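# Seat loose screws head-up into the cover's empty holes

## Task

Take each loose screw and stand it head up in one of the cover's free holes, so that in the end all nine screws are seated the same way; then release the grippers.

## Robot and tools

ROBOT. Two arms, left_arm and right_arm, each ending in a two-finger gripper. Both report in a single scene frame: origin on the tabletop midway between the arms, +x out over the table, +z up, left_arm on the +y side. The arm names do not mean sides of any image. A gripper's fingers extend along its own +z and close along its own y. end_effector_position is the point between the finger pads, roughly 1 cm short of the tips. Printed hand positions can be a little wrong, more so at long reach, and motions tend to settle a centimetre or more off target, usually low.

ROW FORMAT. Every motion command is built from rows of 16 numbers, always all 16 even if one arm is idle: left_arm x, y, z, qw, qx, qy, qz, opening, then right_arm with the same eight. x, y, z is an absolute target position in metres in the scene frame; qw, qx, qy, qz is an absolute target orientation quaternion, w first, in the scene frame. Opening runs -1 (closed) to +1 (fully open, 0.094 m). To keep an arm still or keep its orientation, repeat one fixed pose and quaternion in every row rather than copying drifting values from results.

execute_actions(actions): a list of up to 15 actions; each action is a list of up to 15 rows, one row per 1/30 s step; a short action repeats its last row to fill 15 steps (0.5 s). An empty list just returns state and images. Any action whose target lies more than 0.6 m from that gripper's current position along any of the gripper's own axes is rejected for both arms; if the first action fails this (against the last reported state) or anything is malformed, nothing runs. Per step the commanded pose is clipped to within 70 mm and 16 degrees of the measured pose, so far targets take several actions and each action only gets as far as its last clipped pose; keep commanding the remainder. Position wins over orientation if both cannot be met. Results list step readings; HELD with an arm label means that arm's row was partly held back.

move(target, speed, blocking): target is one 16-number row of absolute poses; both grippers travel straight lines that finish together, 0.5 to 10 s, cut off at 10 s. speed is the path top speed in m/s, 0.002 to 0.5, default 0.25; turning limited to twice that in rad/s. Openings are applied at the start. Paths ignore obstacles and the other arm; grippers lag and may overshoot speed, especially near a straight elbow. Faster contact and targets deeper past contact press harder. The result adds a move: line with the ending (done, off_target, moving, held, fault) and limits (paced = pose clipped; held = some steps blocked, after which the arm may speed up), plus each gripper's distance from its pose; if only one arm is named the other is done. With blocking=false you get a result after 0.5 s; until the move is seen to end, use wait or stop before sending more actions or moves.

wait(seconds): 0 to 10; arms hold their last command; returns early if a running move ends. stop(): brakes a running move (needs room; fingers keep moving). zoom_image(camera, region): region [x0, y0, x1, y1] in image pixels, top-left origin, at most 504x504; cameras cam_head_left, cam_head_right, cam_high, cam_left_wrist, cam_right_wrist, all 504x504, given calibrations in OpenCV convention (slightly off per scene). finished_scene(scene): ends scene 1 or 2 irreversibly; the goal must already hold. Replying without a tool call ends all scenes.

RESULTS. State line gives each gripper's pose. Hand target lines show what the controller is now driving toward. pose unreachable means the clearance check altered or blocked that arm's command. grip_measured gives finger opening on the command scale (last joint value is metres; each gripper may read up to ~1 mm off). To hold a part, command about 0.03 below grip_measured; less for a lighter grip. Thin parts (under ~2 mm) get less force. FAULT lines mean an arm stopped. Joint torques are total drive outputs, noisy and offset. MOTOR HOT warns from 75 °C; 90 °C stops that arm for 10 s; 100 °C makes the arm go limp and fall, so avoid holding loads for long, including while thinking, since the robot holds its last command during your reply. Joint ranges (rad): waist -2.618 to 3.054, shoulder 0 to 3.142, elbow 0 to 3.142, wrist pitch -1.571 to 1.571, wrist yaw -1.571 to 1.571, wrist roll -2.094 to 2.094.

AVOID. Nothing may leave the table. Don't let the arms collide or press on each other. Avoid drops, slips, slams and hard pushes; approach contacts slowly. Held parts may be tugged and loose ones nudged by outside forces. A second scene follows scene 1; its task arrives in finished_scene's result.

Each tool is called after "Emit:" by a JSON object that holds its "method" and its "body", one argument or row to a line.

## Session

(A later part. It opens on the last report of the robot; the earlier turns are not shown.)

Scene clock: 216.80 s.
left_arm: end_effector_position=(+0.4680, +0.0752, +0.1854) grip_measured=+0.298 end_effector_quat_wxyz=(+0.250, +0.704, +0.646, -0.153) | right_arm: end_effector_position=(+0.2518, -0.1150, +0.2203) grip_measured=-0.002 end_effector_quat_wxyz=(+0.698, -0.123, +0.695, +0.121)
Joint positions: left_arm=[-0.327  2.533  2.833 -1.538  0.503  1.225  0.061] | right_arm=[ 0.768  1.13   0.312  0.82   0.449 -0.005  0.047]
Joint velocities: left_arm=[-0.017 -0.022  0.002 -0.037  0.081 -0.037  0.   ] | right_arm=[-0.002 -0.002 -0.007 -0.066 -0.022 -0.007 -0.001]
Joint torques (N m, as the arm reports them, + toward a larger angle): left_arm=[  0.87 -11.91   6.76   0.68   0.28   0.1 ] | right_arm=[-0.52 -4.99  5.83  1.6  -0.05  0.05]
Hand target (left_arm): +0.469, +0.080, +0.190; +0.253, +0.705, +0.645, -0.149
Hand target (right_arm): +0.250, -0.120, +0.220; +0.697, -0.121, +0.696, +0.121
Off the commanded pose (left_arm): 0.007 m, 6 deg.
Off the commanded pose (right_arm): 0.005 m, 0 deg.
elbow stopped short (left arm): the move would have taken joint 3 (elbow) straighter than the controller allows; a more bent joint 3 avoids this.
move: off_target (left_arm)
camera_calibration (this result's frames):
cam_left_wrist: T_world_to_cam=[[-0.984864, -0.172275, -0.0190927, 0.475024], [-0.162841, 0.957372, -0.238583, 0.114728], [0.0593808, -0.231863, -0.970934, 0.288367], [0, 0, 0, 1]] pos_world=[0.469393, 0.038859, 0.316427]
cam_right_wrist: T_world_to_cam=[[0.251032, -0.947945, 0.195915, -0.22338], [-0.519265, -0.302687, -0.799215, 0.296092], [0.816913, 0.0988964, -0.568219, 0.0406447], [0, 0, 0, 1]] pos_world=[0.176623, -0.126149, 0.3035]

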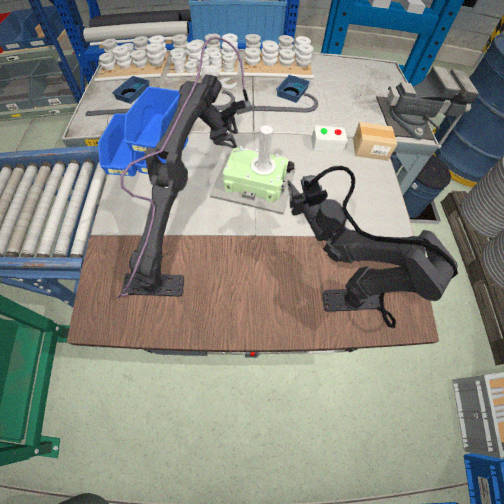

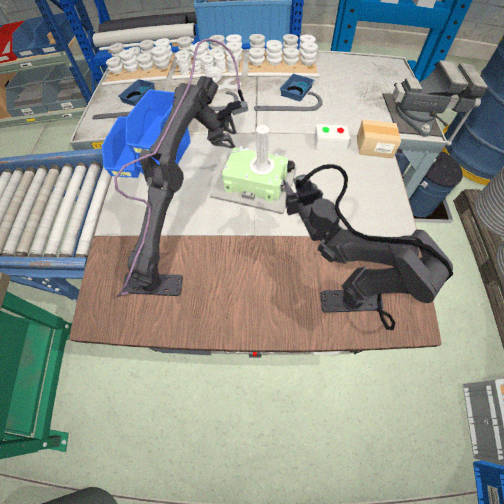

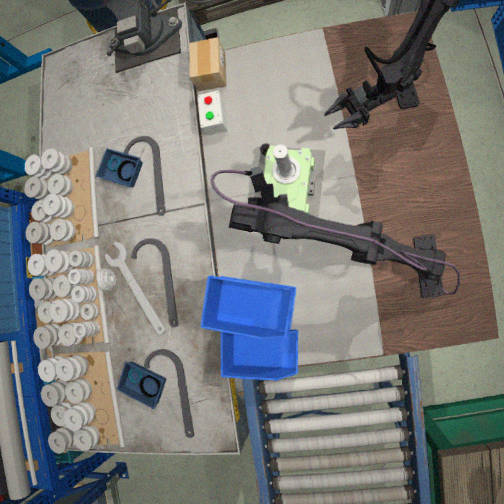

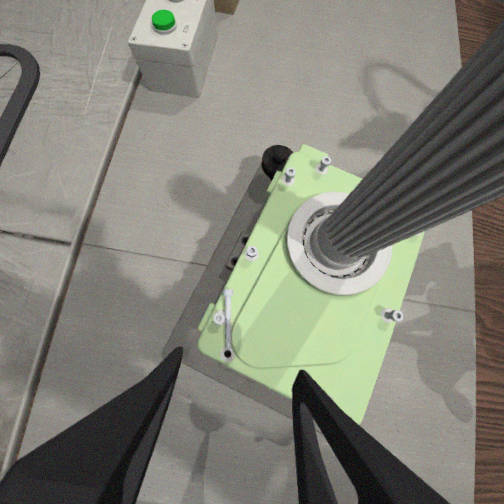

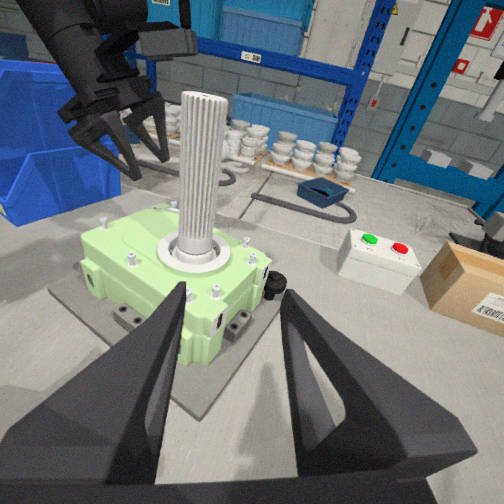

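Emit:
{"method": "move", "body": {
  "target": [0.482,0.068,0.14,0.25,0.704,0.646,-0.153,-0.7,0.25,-0.12,0.22,0.69,-0.12,0.69,0.12,0],
  "speed": 0.08
}}

Emit:
{"method": "move", "body": {
  "target": [0.482,0.068,0.118,0.25,0.704,0.646,-0.153,-0.7,0.25,-0.12,0.22,0.69,-0.12,0.69,0.12,0],
  "speed": 0.04
}}

Emit:
{"method": "zoom_image", "body": {
  "camera": "cam_left_wrist",
  "region": [150,250,350,450]
}}

Scene clock: 218.23 s.
left_arm: end_effector_position=(+0.4837, +0.0712, +0.1295) grip_measured=-0.698 end_effector_quat_wxyz=(+0.240, +0.703, +0.650, -0.157) | right_arm: end_effector_position=(+0.2518, -0.1150, +0.2203) grip_measured=-0.002 end_effector_quat_wxyz=(+0.698, -0.123, +0.695, +0.121)
Joint positions: left_arm=[-0.325  2.491  2.519 -1.287  0.5    1.226  0.014] | right_arm=[ 0.768  1.13   0.312  0.82   0.449 -0.005  0.047]
Joint velocities: left_arm=[ 0.002  0.007 -0.007  0.007 -0.037  0.051 -0.   ] | right_arm=[-0.007  0.007 -0.002 -0.037  0.051  0.007  0.001]
Joint torques (N m, as the arm reports them, + toward a larger angle): left_arm=[ -0.55 -14.5    4.21   0.93   0.3   -0.06] | right_arm=[-0.56 -5.    5.84  1.61 -0.06  0.05]
Hand target (left_arm): +0.482, +0.068, +0.140; +0.250, +0.704, +0.646, -0.153
Hand target (right_arm): +0.250, -0.120, +0.220; +0.697, -0.121, +0.696, +0.121
Off the commanded pose (left_arm): 0.011 m, 1 deg.
Off the commanded pose (right_arm): 0.005 m, 0 deg.
move: off_target (left_arm)
camera_calibration (this result's frames):
cam_left_wrist: T_world_to_cam=[[-0.984597, -0.174834, -0.00149593, 0.486502], [-0.169964, 0.959112, -0.226309, 0.109446], [0.0410012, -0.222569, -0.974054, 0.240852], [0, 0, 0, 1]] pos_world=[0.487735, 0.0336926, 0.2601]
cam_right_wrist: T_world_to_cam=[[0.251032, -0.947945, 0.195915, -0.22338], [-0.519265, -0.302687, -0.799215, 0.296092], [0.816913, 0.0988964, -0.568219, 0.0406447], [0, 0, 0, 1]] pos_world=[0.176623, -0.126149, 0.3035]

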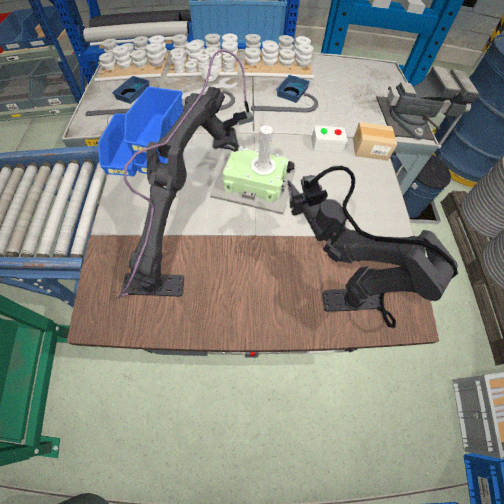

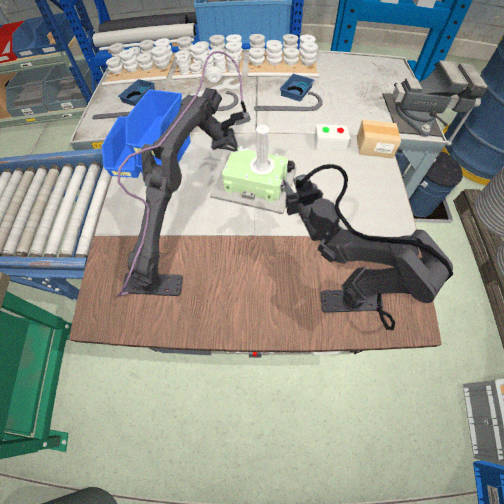

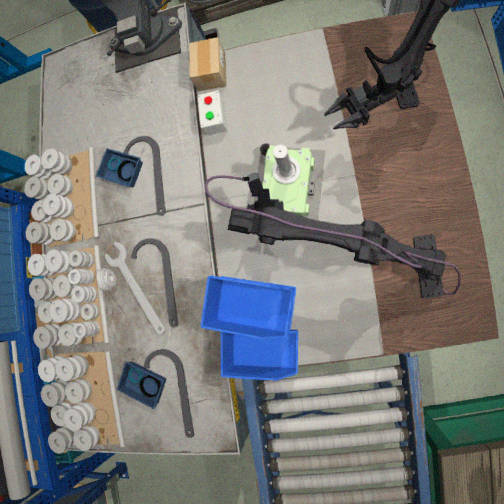

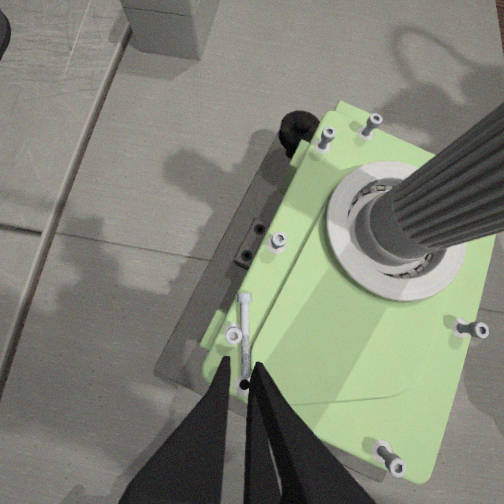

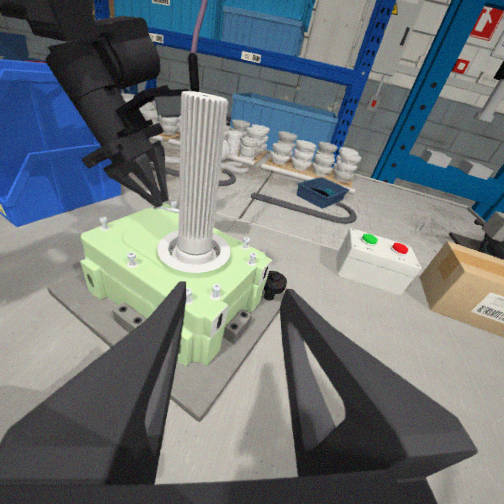

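Scene clock: 218.93 s.
left_arm: end_effector_position=(+0.4837, +0.0709, +0.1272) grip_measured=-0.698 end_effector_quat_wxyz=(+0.255, +0.704, +0.645, -0.150) | right_arm: end_effector_position=(+0.2518, -0.1150, +0.2203) grip_measured=-0.002 end_effector_quat_wxyz=(+0.698, -0.123, +0.695, +0.121)
Joint positions: left_arm=[-0.325  2.422  2.372 -1.176  0.502  1.226  0.014] | right_arm=[ 0.768  1.13   0.312  0.82   0.449 -0.005  0.047]
Joint velocities: left_arm=[ 0.007 -0.022 -0.046  0.007 -0.051 -0.022  0.   ] | right_arm=[-0.002 -0.002 -0.012  0.007 -0.007 -0.037 -0.   ]
Joint torques (N m, as the arm reports them, + toward a larger angle): left_arm=[ -0.61 -12.19   3.38   1.09   0.26  -0.06] | right_arm=[-0.55 -5.03  5.85  1.62 -0.06  0.05]
Hand target (left_arm): +0.482, +0.068, +0.118; +0.250, +0.705, +0.646, -0.153
Hand target (right_arm): +0.250, -0.120, +0.220; +0.697, -0.121, +0.696, +0.121
Off the commanded pose (left_arm): 0.010 m, 1 deg.
Off the commanded pose (right_arm): 0.005 m, 0 deg.
move: done
camera_calibration (this result's frames):
cam_left_wrist: T_world_to_cam=[[-0.984209, -0.174435, -0.0300856, 0.489896], [-0.161997, 0.956129, -0.244079, 0.107871], [0.0713417, -0.235351, -0.969289, 0.224186], [0, 0, 0, 1]] pos_world=[0.483641, 0.0350794, 0.258369]
cam_right_wrist: T_world_to_cam=[[0.251032, -0.947945, 0.195915, -0.22338], [-0.519265, -0.302687, -0.799215, 0.296092], [0.816913, 0.0988964, -0.568219, 0.0406447], [0, 0, 0, 1]] pos_world=[0.176623, -0.126149, 0.3035]

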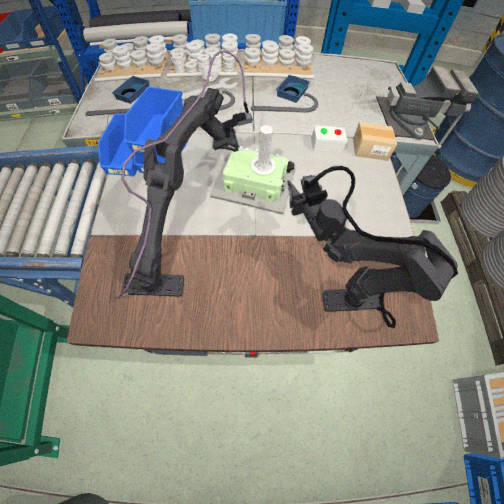

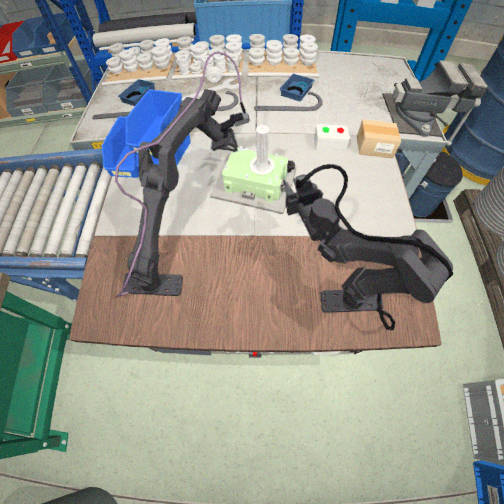

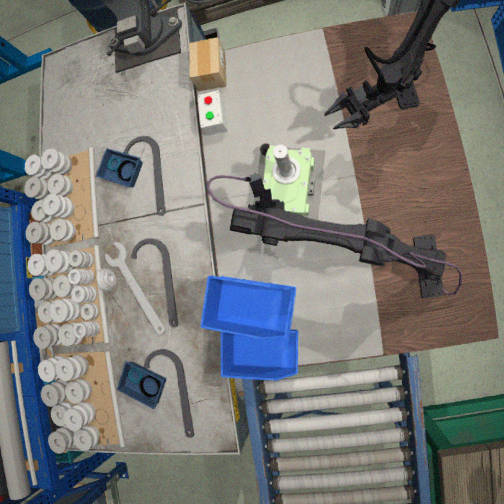

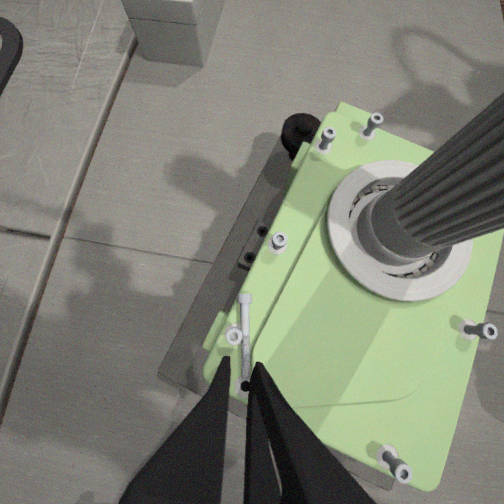

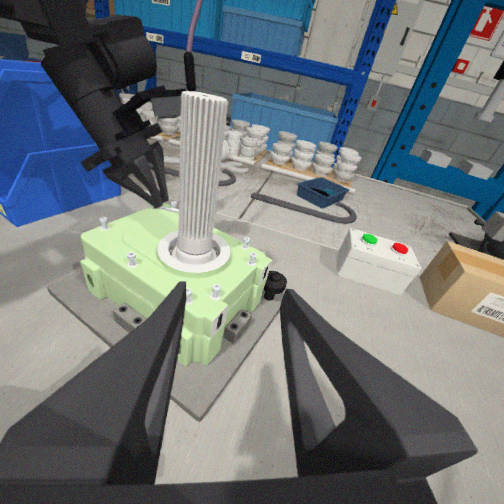

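Region (150, 250, 350, 450) of cam_left_wrist's 504x504 image, scaled by 2.520, with more detail than that image has.

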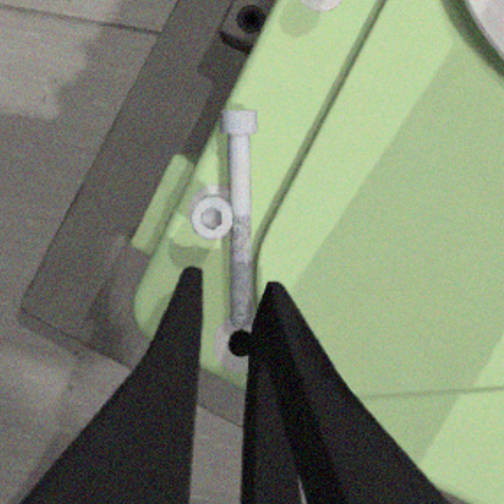

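Close in stages.

Emit:
{"method": "move", "body": {
  "target": [0.482,0.068,0.116,0.25,0.704,0.646,-0.153,-0.86,0.25,-0.12,0.22,0.69,-0.12,0.69,0.12,0]
}}

Emit:
{"method": "move", "body": {
  "target": [0.482,0.068,0.116,0.25,0.704,0.646,-0.153,-1,0.25,-0.12,0.22,0.69,-0.12,0.69,0.12,0]
}}

Scene clock: 219.70 s.
left_arm: end_effector_position=(+0.4850, +0.0705, +0.1238) grip_measured=-0.858 end_effector_quat_wxyz=(+0.256, +0.704, +0.645, -0.150) | right_arm: end_effector_position=(+0.2518, -0.1150, +0.2203) grip_measured=-0.002 end_effector_quat_wxyz=(+0.698, -0.123, +0.695, +0.121)
Joint positions: left_arm=[-0.325  2.422  2.358 -1.159  0.502  1.226  0.007] | right_arm=[ 0.768  1.13   0.312  0.82   0.449 -0.005  0.047]
Joint velocities: left_arm=[ 0.002  0.007 -0.002 -0.007  0.007  0.022  0.001] | right_arm=[ 0.007  0.002  0.002  0.022 -0.051 -0.051  0.001]
Joint torques (N m, as the arm reports them, + toward a larger angle): left_arm=[ -0.55 -12.34   3.53   1.04   0.27  -0.06] | right_arm=[-0.56 -5.02  5.84  1.6  -0.05  0.04]
Hand target (left_arm): +0.482, +0.068, +0.116; +0.250, +0.705, +0.646, -0.153
Hand target (right_arm): +0.250, -0.120, +0.220; +0.697, -0.121, +0.696, +0.121
Off the commanded pose (left_arm): 0.009 m, 1 deg.
Off the commanded pose (right_arm): 0.005 m, 0 deg.
move: done
camera_calibration (this result's frames):
cam_left_wrist: T_world_to_cam=[[-0.98413, -0.174463, -0.032404, 0.491173], [-0.161382, 0.955909, -0.245344, 0.107515], [0.0737788, -0.236221, -0.968894, 0.219467], [0, 0, 0, 1]] pos_world=[0.484538, 0.0347593, 0.254934]
cam_right_wrist: T_world_to_cam=[[0.251032, -0.947945, 0.195915, -0.22338], [-0.519265, -0.302687, -0.799215, 0.296092], [0.816913, 0.0988964, -0.568219, 0.0406447], [0, 0, 0, 1]] pos_world=[0.176623, -0.126149, 0.3035]

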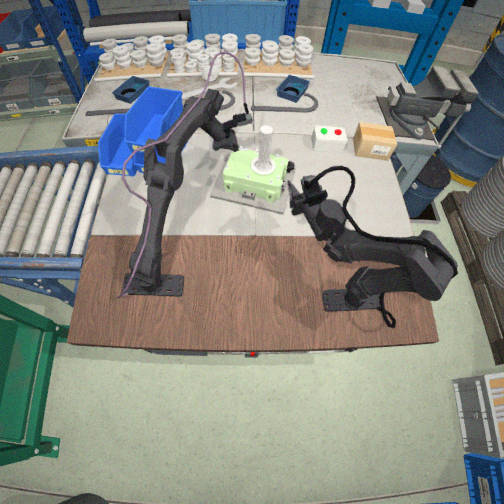

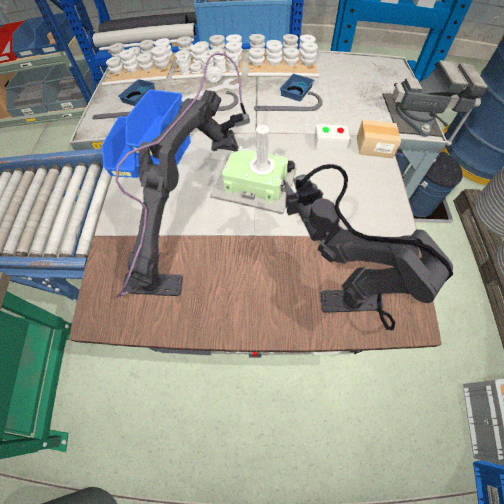

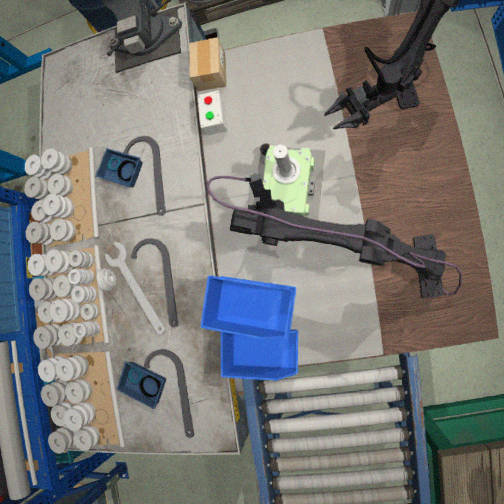

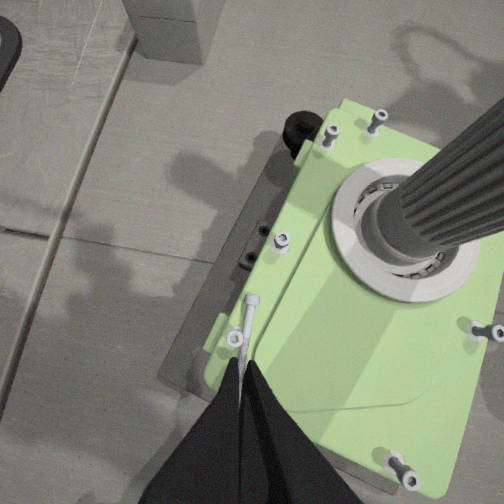

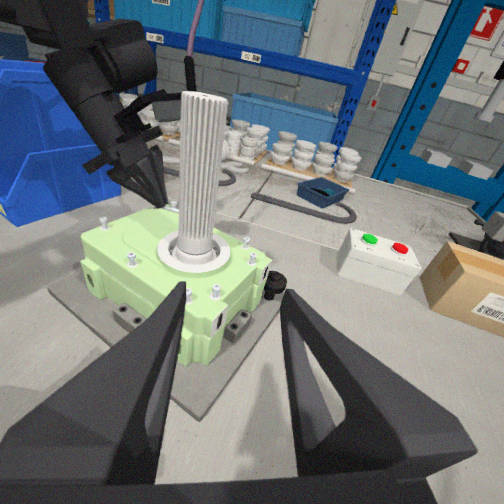

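Scene clock: 220.40 s.
left_arm: end_effector_position=(+0.4851, +0.0703, +0.1239) grip_measured=-0.955 end_effector_quat_wxyz=(+0.257, +0.704, +0.645, -0.150) | right_arm: end_effector_position=(+0.2518, -0.1150, +0.2203) grip_measured=-0.002 end_effector_quat_wxyz=(+0.698, -0.123, +0.695, +0.121)
Joint positions: left_arm=[-0.325  2.422  2.358 -1.158  0.503  1.226  0.002] | right_arm=[ 0.768  1.13   0.312  0.82   0.449 -0.005  0.047]
Joint velocities: left_arm=[-0.002  0.002 -0.012 -0.037 -0.007  0.037 -0.   ] | right_arm=[-0.017 -0.002 -0.017  0.037  0.007  0.037 -0.   ]
Joint torques (N m, as the arm reports them, + toward a larger angle): left_arm=[ -0.56 -12.35   3.53   1.04   0.26  -0.06] | right_arm=[-0.58 -5.03  5.85  1.61 -0.06  0.05]
Hand target (left_arm): +0.482, +0.068, +0.116; +0.250, +0.705, +0.646, -0.153
Hand target (right_arm): +0.250, -0.120, +0.220; +0.697, -0.121, +0.696, +0.121
Off the commanded pose (left_arm): 0.009 m, 1 deg.
Off the commanded pose (right_arm): 0.005 m, 0 deg.
move: done
camera_calibration (this result's frames):
cam_left_wrist: T_world_to_cam=[[-0.984148, -0.174241, -0.0330425, 0.491384], [-0.160927, 0.95569, -0.246492, 0.107695], [0.0745276, -0.237267, -0.968581, 0.219227], [0, 0, 0, 1]] pos_world=[0.484587, 0.0347118, 0.255122]
cam_right_wrist: T_world_to_cam=[[0.251032, -0.947945, 0.195915, -0.22338], [-0.519265, -0.302687, -0.799215, 0.296092], [0.816913, 0.0988964, -0.568219, 0.0406447], [0, 0, 0, 1]] pos_world=[0.176623, -0.126149, 0.3035]

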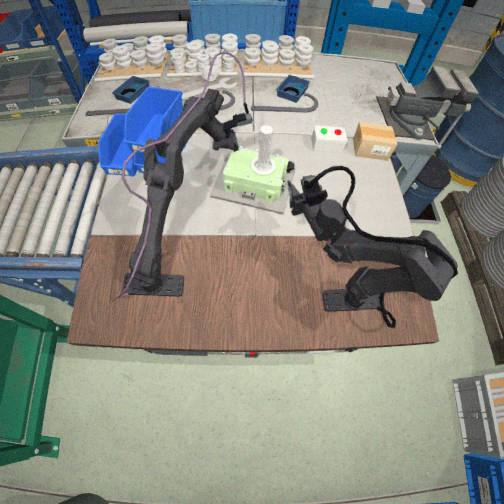

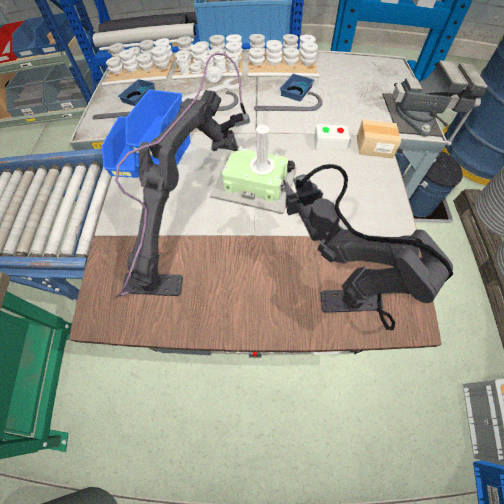

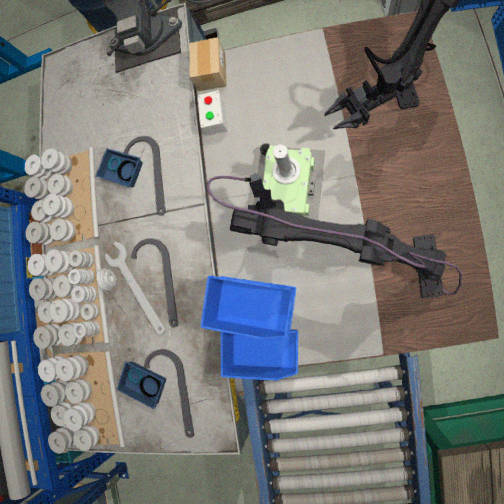

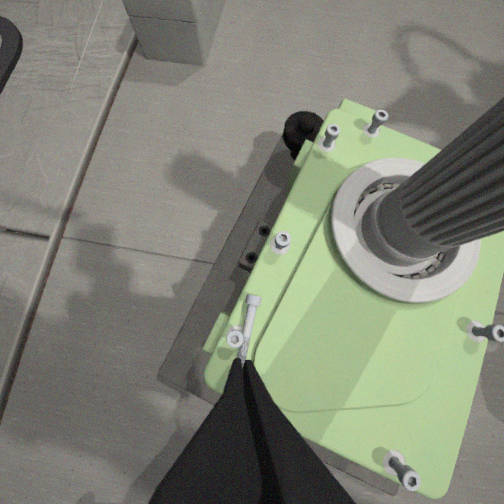

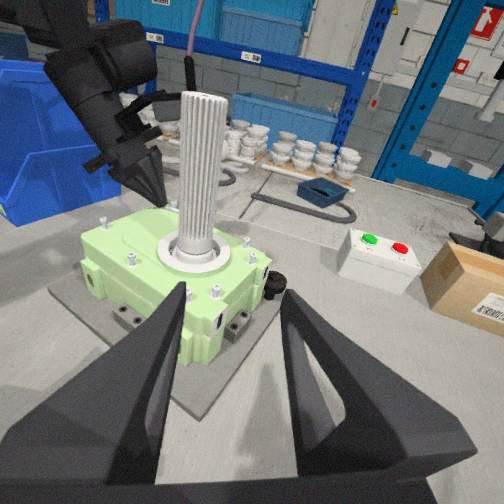

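Some grip. Lift and carry.

Emit:
{"method": "move", "body": {
  "target": [0.47,0.09,0.18,0.25,0.704,0.646,-0.153,-1,0.25,-0.12,0.22,0.69,-0.12,0.69,0.12,0],
  "speed": 0.05
}}

Emit:
{"method": "move", "body": {
  "target": [0.24,0.2,0.16,0.25,0.704,0.646,-0.153,-1,0.25,-0.12,0.22,0.69,-0.12,0.69,0.12,0],
  "speed": 0.1
}}

Emit:
{"method": "move", "body": {
  "target": [0.24,0.2,0.018,0.25,0.704,0.646,-0.153,-1,0.25,-0.12,0.22,0.69,-0.12,0.69,0.12,0],
  "speed": 0.08
}}

Emit:
{"method": "move", "body": {
  "target": [0.24,0.2,0.018,0.25,0.704,0.646,-0.153,-0.5,0.25,-0.12,0.22,0.69,-0.12,0.69,0.12,0]
}}

Emit:
{"method": "move", "body": {
  "target": [0.24,0.2,0.1,0,0.707,0.707,0,-0.5,0.25,-0.12,0.22,0.69,-0.12,0.69,0.12,0],
  "speed": 0.1
}}

Scene clock: 222.37 s.
left_arm: end_effector_position=(+0.4678, +0.0860, +0.1750) grip_measured=-0.955 end_effector_quat_wxyz=(+0.245, +0.704, +0.648, -0.153) | right_arm: end_effector_position=(+0.2518, -0.1150, +0.2203) grip_measured=-0.002 end_effector_quat_wxyz=(+0.698, -0.123, +0.695, +0.121)
Joint positions: left_arm=[-0.308  2.422  2.58  -1.413  0.503  1.246  0.002] | right_arm=[ 0.768  1.13   0.312  0.82   0.449 -0.005  0.047]
Joint velocities: left_arm=[-0.007 -0.022  0.022 -0.022 -0.007 -0.066  0.001] | right_arm=[-0.007 -0.027 -0.017  0.037  0.007 -0.081 -0.   ]
Joint torques (N m, as the arm reports them, + toward a larger angle): left_arm=[  1.01 -11.45   7.39   0.67   0.39   0.06] | right_arm=[-0.56 -5.    5.85  1.61 -0.06  0.05]
Hand target (left_arm): +0.470, +0.090, +0.180; +0.251, +0.704, +0.646, -0.153
Hand target (right_arm): +0.250, -0.120, +0.220; +0.697, -0.121, +0.696, +0.121
Off the commanded pose (left_arm): 0.007 m, 1 deg.
Off the commanded pose (right_arm): 0.005 m, 0 deg.
move: done
camera_calibration (this result's frames):
cam_left_wrist: T_world_to_cam=[[-0.984623, -0.174022, -0.0152814, 0.47582], [-0.165891, 0.95885, -0.230406, 0.101721], [0.0547482, -0.224328, -0.972975, 0.282677], [0, 0, 0, 1]] pos_world=[0.469902, 0.0486806, 0.305745]
cam_right_wrist: T_world_to_cam=[[0.251032, -0.947945, 0.195915, -0.22338], [-0.519265, -0.302687, -0.799215, 0.296092], [0.816913, 0.0988964, -0.568219, 0.0406447], [0, 0, 0, 1]] pos_world=[0.176623, -0.126149, 0.3035]

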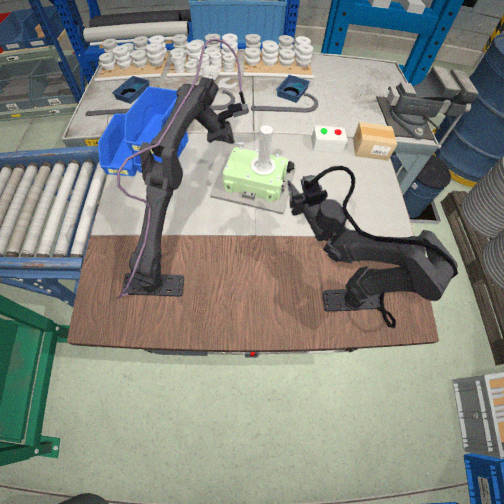

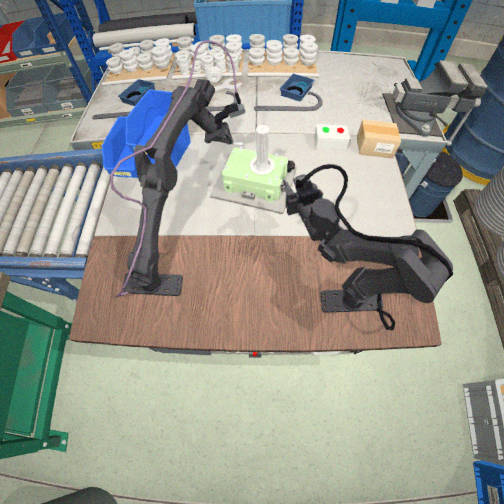

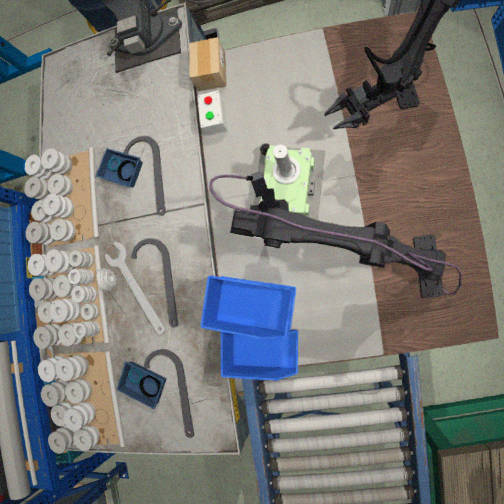

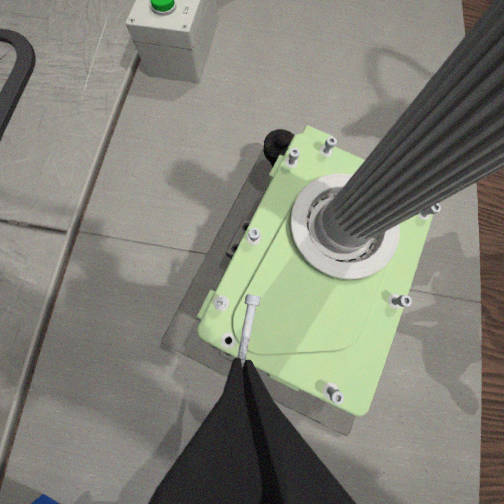

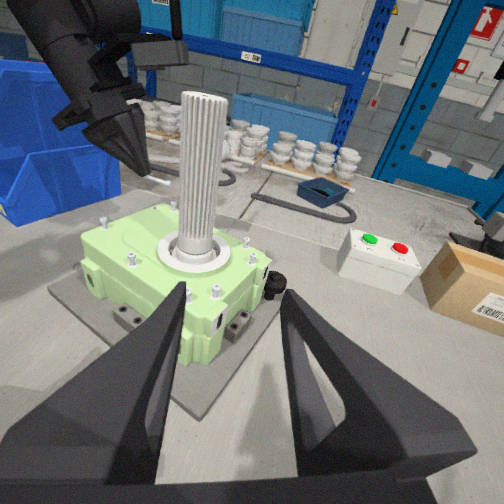

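Scene clock: 225.27 s.
left_arm: end_effector_position=(+0.2469, +0.2005, +0.1556) grip_measured=-0.955 end_effector_quat_wxyz=(+0.244, +0.706, +0.649, -0.143) | right_arm: end_effector_position=(+0.2518, -0.1150, +0.2203) grip_measured=-0.002 end_effector_quat_wxyz=(+0.698, -0.123, +0.695, +0.121)
Joint positions: left_arm=[-0.155  1.34   1.092 -1.083  0.526  1.416  0.002] | right_arm=[ 0.768  1.13   0.312  0.82   0.449 -0.005  0.047]
Joint velocities: left_arm=[ 0.007  0.007 -0.002 -0.022  0.022  0.037 -0.   ] | right_arm=[-0.007  0.017  0.022 -0.007 -0.022 -0.022  0.001]
Joint torques (N m, as the arm reports them, + toward a larger angle): left_arm=[ 1.02 -5.87  4.41  0.54  0.62  0.1 ] | right_arm=[-0.54 -5.    5.84  1.6  -0.05  0.05]
Hand target (left_arm): +0.240, +0.201, +0.158; +0.249, +0.705, +0.647, -0.153
Hand target (right_arm): +0.250, -0.120, +0.220; +0.697, -0.121, +0.696, +0.121
Off the commanded pose (left_arm): 0.008 m, 1 deg.
Off the commanded pose (right_arm): 0.005 m, 0 deg.
move: done
camera_calibration (this result's frames):
cam_left_wrist: T_world_to_cam=[[-0.983607, -0.177805, -0.0300608, 0.280803], [-0.167196, 0.961668, -0.217346, -0.0514718], [0.0675536, -0.208757, -0.975632, 0.295657], [0, 0, 0, 1]] pos_world=[0.247621, 0.161147, 0.285706]
cam_right_wrist: T_world_to_cam=[[0.251032, -0.947945, 0.195915, -0.22338], [-0.519265, -0.302687, -0.799215, 0.296092], [0.816913, 0.0988964, -0.568219, 0.0406447], [0, 0, 0, 1]] pos_world=[0.176623, -0.126149, 0.3035]

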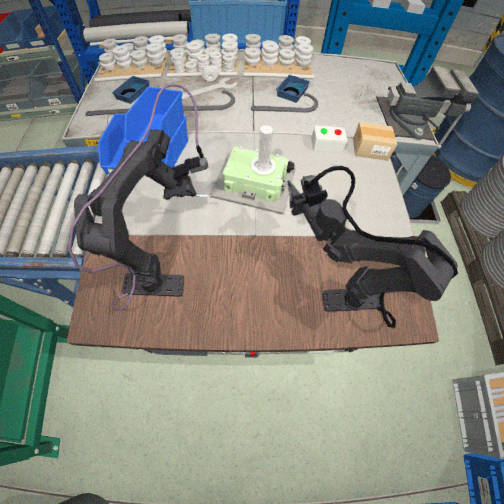

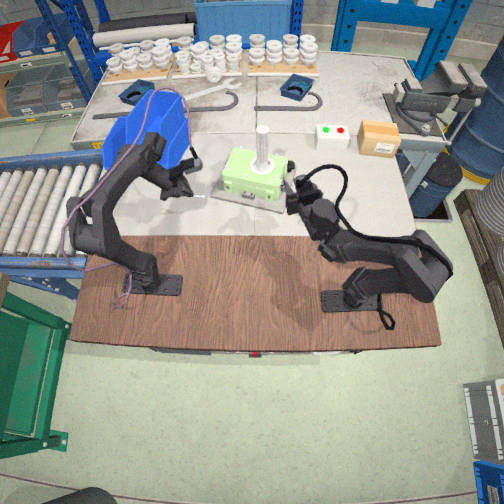

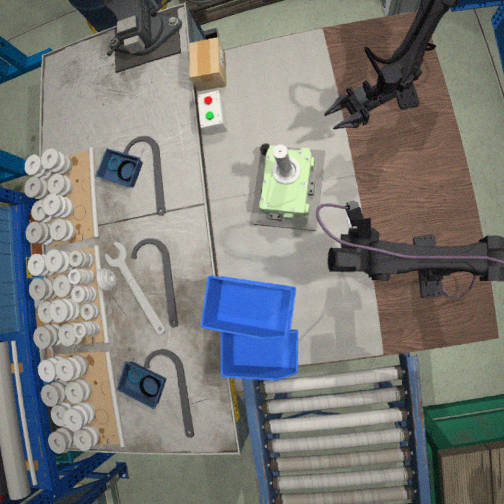

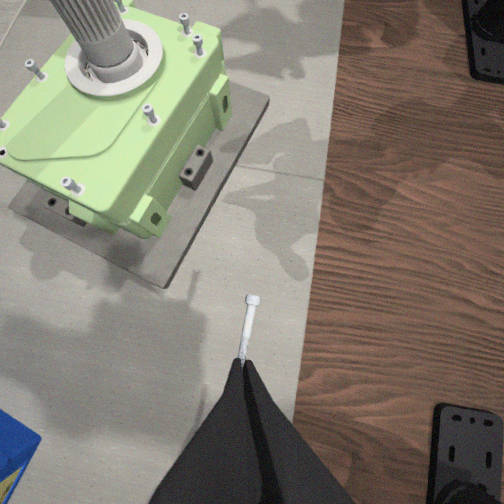

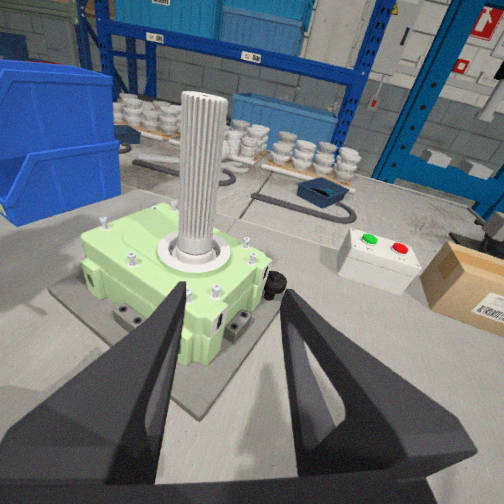

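Scene clock: 227.57 s.
left_arm: end_effector_position=(+0.2439, +0.2006, +0.0221) grip_measured=-0.955 end_effector_quat_wxyz=(+0.248, +0.706, +0.648, -0.141) | right_arm: end_effector_position=(+0.2518, -0.1150, +0.2203) grip_measured=-0.002 end_effector_quat_wxyz=(+0.698, -0.123, +0.695, +0.121)
Joint positions: left_arm=[-0.155  1.492  0.652 -0.483  0.529  1.417  0.002] | right_arm=[ 0.768  1.13   0.312  0.82   0.449 -0.005  0.047]
Joint velocities: left_arm=[ 0.007  0.012  0.002  0.081 -0.022 -0.007  0.   ] | right_arm=[-0.012 -0.007 -0.022 -0.022 -0.051 -0.007  0.   ]
Joint torques (N m, as the arm reports them, + toward a larger angle): left_arm=[ 0.81 -3.97  3.64  0.8   0.59  0.06] | right_arm=[-0.58 -4.99  5.85  1.61 -0.06  0.05]
Hand target (left_arm): +0.240, +0.200, +0.018; +0.250, +0.704, +0.646, -0.153
Hand target (right_arm): +0.250, -0.120, +0.220; +0.697, -0.121, +0.696, +0.121
Off the commanded pose (left_arm): 0.006 m, 1 deg.
Off the commanded pose (right_arm): 0.005 m, 0 deg.
move: done
camera_calibration (this result's frames):
cam_left_wrist: T_world_to_cam=[[-0.983652, -0.176274, -0.0368266, 0.273694], [-0.163892, 0.961049, -0.222542, -0.0816015], [0.0746205, -0.212868, -0.974227, 0.164703], [0, 0, 0, 1]] pos_world=[0.243556, 0.161728, 0.152377]
cam_right_wrist: T_world_to_cam=[[0.251032, -0.947945, 0.195915, -0.22338], [-0.519265, -0.302687, -0.799215, 0.296092], [0.816913, 0.0988964, -0.568219, 0.0406447], [0, 0, 0, 1]] pos_world=[0.176623, -0.126149, 0.3035]

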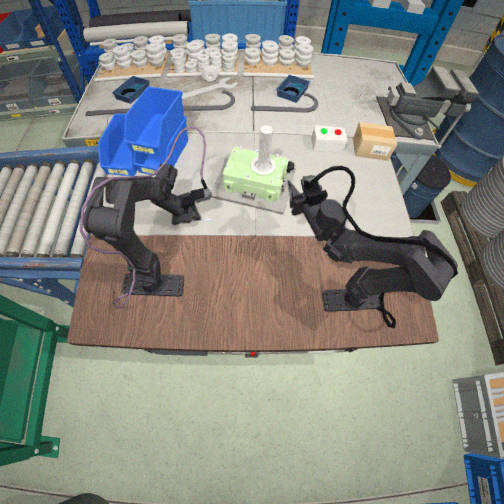

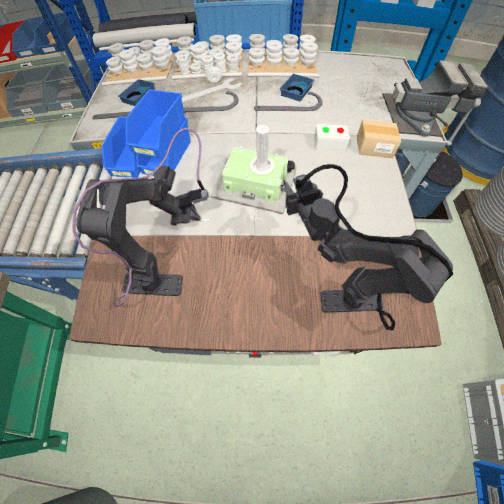

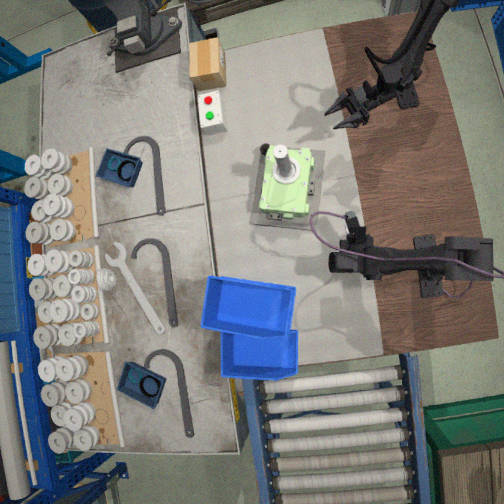

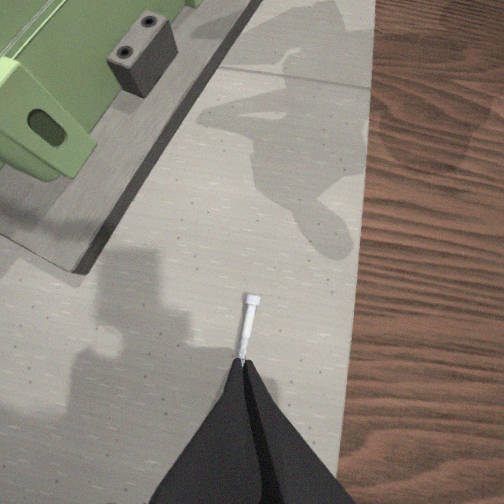

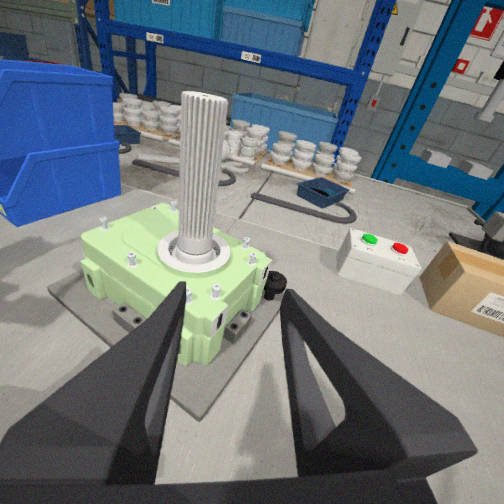

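Scene clock: 228.27 s.
left_arm: end_effector_position=(+0.2447, +0.2005, +0.0223) grip_measured=-0.502 end_effector_quat_wxyz=(+0.249, +0.707, +0.647, -0.140) | right_arm: end_effector_position=(+0.2518, -0.1150, +0.2203) grip_measured=-0.002 end_effector_quat_wxyz=(+0.698, -0.123, +0.695, +0.121)
Joint positions: left_arm=[-0.155  1.492  0.652 -0.48   0.529  1.417  0.023] | right_arm=[ 0.768  1.13   0.312  0.82   0.449 -0.005  0.047]
Joint velocities: left_arm=[-0.017  0.002  0.022 -0.007 -0.081  0.022  0.   ] | right_arm=[ 0.022 -0.007 -0.027  0.007 -0.037 -0.022  0.001]
Joint torques (N m, as the arm reports them, + toward a larger angle): left_arm=[ 0.82 -3.9   3.57  0.8   0.59  0.06] | right_arm=[-0.56 -5.03  5.83  1.61 -0.06  0.05]
Hand target (left_arm): +0.240, +0.200, +0.018; +0.250, +0.704, +0.647, -0.153
Hand target (right_arm): +0.250, -0.120, +0.220; +0.697, -0.121, +0.696, +0.121
Off the commanded pose (left_arm): 0.006 m, 1 deg.
Off the commanded pose (right_arm): 0.005 m, 0 deg.
move: done
camera_calibration (this result's frames):
cam_left_wrist: T_world_to_cam=[[-0.983503, -0.176375, -0.0401758, 0.274487], [-0.163214, 0.960983, -0.223323, -0.0815094], [0.0779969, -0.213082, -0.973916, 0.163993], [0, 0, 0, 1]] pos_world=[0.243864, 0.161686, 0.15254]
cam_right_wrist: T_world_to_cam=[[0.251032, -0.947945, 0.195915, -0.22338], [-0.519265, -0.302687, -0.799215, 0.296092], [0.816913, 0.0988964, -0.568219, 0.0406447], [0, 0, 0, 1]] pos_world=[0.176623, -0.126149, 0.3035]

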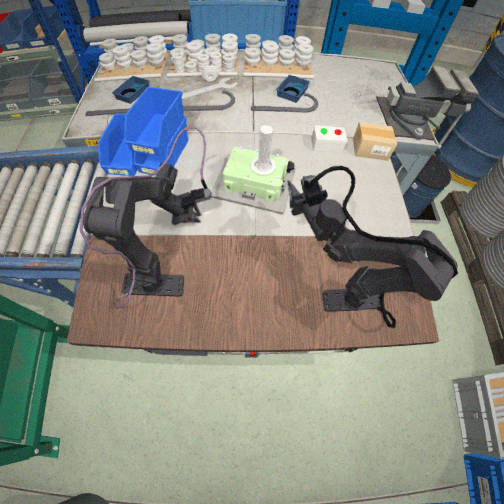

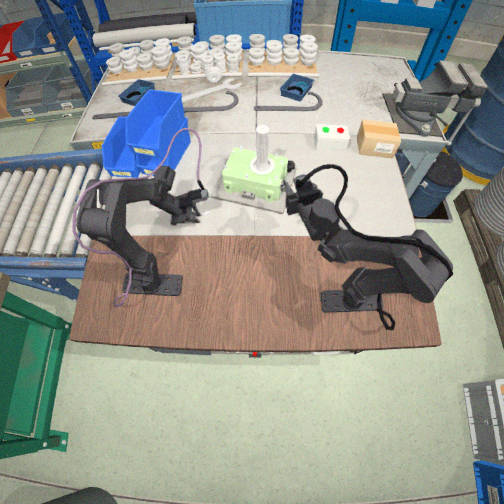

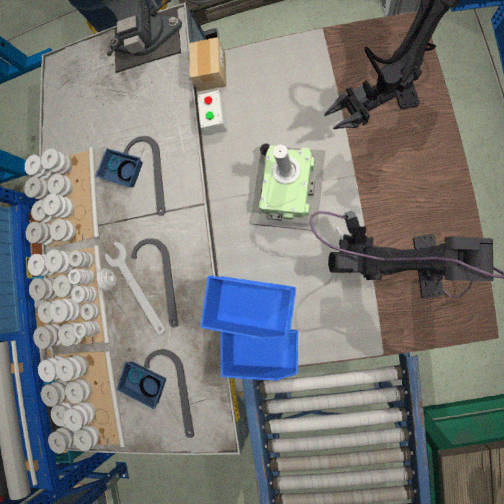

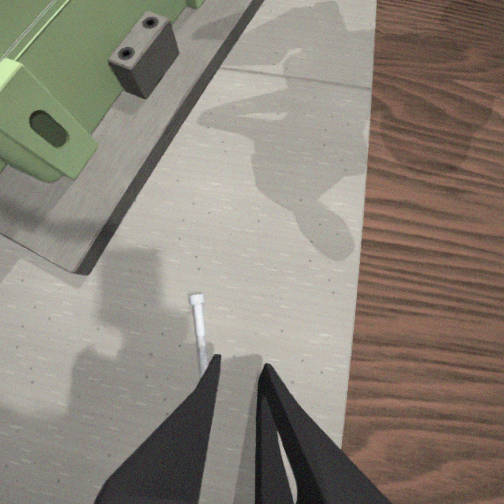

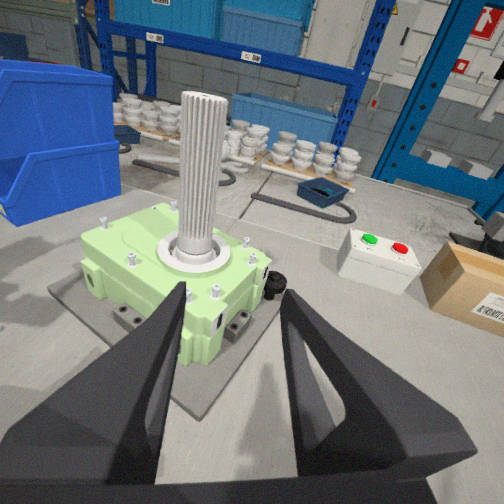

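Scene clock: 231.73 s.
left_arm: end_effector_position=(+0.2371, +0.2044, +0.0961) grip_measured=-0.502 end_effector_quat_wxyz=(+0.000, +0.708, +0.706, -0.004) | right_arm: end_effector_position=(+0.2518, -0.1150, +0.2203) grip_measured=-0.002 end_effector_quat_wxyz=(+0.698, -0.123, +0.695, +0.121)
Joint positions: left_arm=[-0.48   1.572  1.18  -1.181  0.008  1.075  0.023] | right_arm=[ 0.768  1.13   0.312  0.82   0.449 -0.005  0.047]
Joint velocities: left_arm=[-0.007 -0.007 -0.007  0.022 -0.066 -0.007 -0.001] | right_arm=[-0.012  0.007 -0.002  0.007 -0.037  0.007  0.   ]
Joint torques (N m, as the arm reports them, + toward a larger angle): left_arm=[-0.97 -4.99  7.27  0.11 -0.07 -0.11] | right_arm=[-0.55 -5.    5.83  1.61 -0.05  0.04]
Hand target (left_arm): +0.240, +0.201, +0.100; +0.001, +0.708, +0.706, -0.001
Hand target (right_arm): +0.250, -0.120, +0.220; +0.697, -0.121, +0.696, +0.121
Off the commanded pose (left_arm): 0.007 m, 1 deg.
Off the commanded pose (right_arm): 0.005 m, 0 deg.
move: done
camera_calibration (this result's frames):
cam_left_wrist: T_world_to_cam=[[-0.9692, -0.246271, 0.001579, 0.277615], [-0.230868, 0.910775, 0.342328, -0.0980155], [-0.0857435, 0.331419, -0.939579, 0.161558], [0, 0, 0, 1]] pos_world=[0.260288, 0.104095, 0.184911]
cam_right_wrist: T_world_to_cam=[[0.251032, -0.947945, 0.195915, -0.22338], [-0.519265, -0.302687, -0.799215, 0.296092], [0.816913, 0.0988964, -0.568219, 0.0406447], [0, 0, 0, 1]] pos_world=[0.176623, -0.126149, 0.3035]

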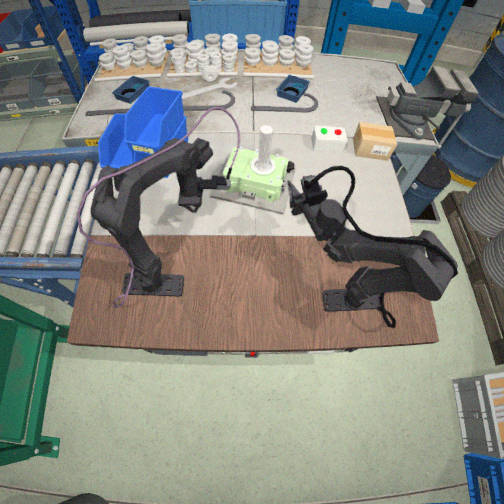

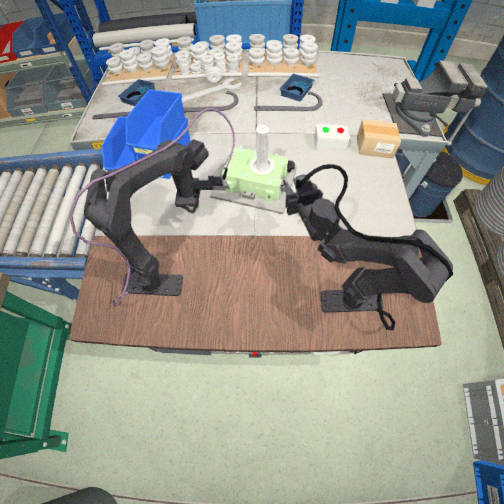

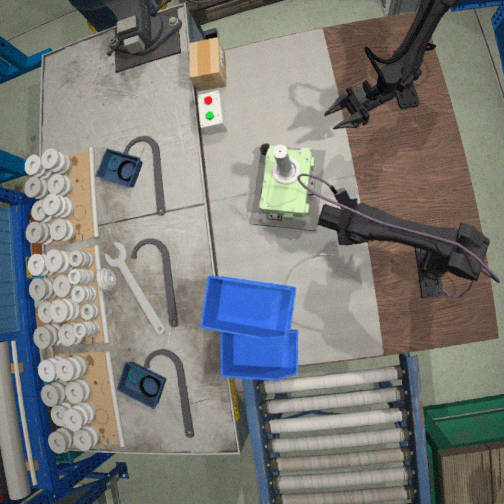

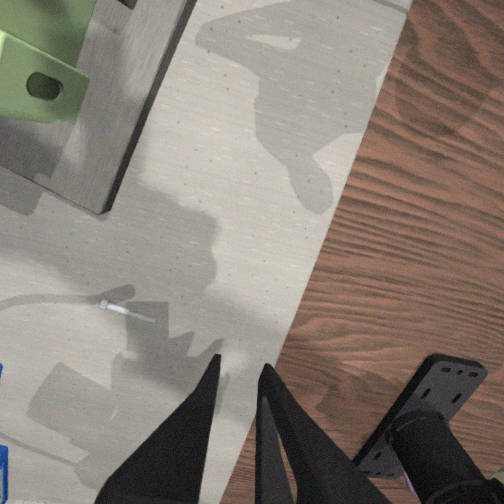

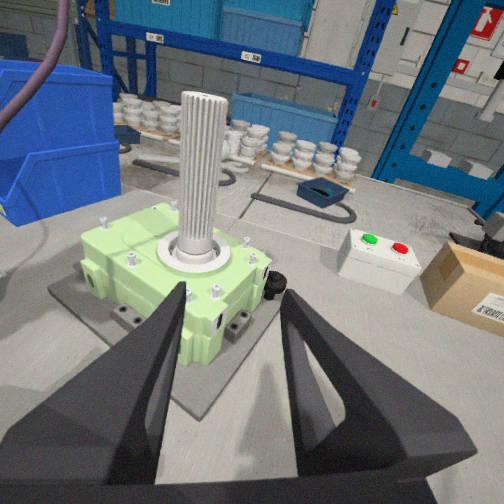

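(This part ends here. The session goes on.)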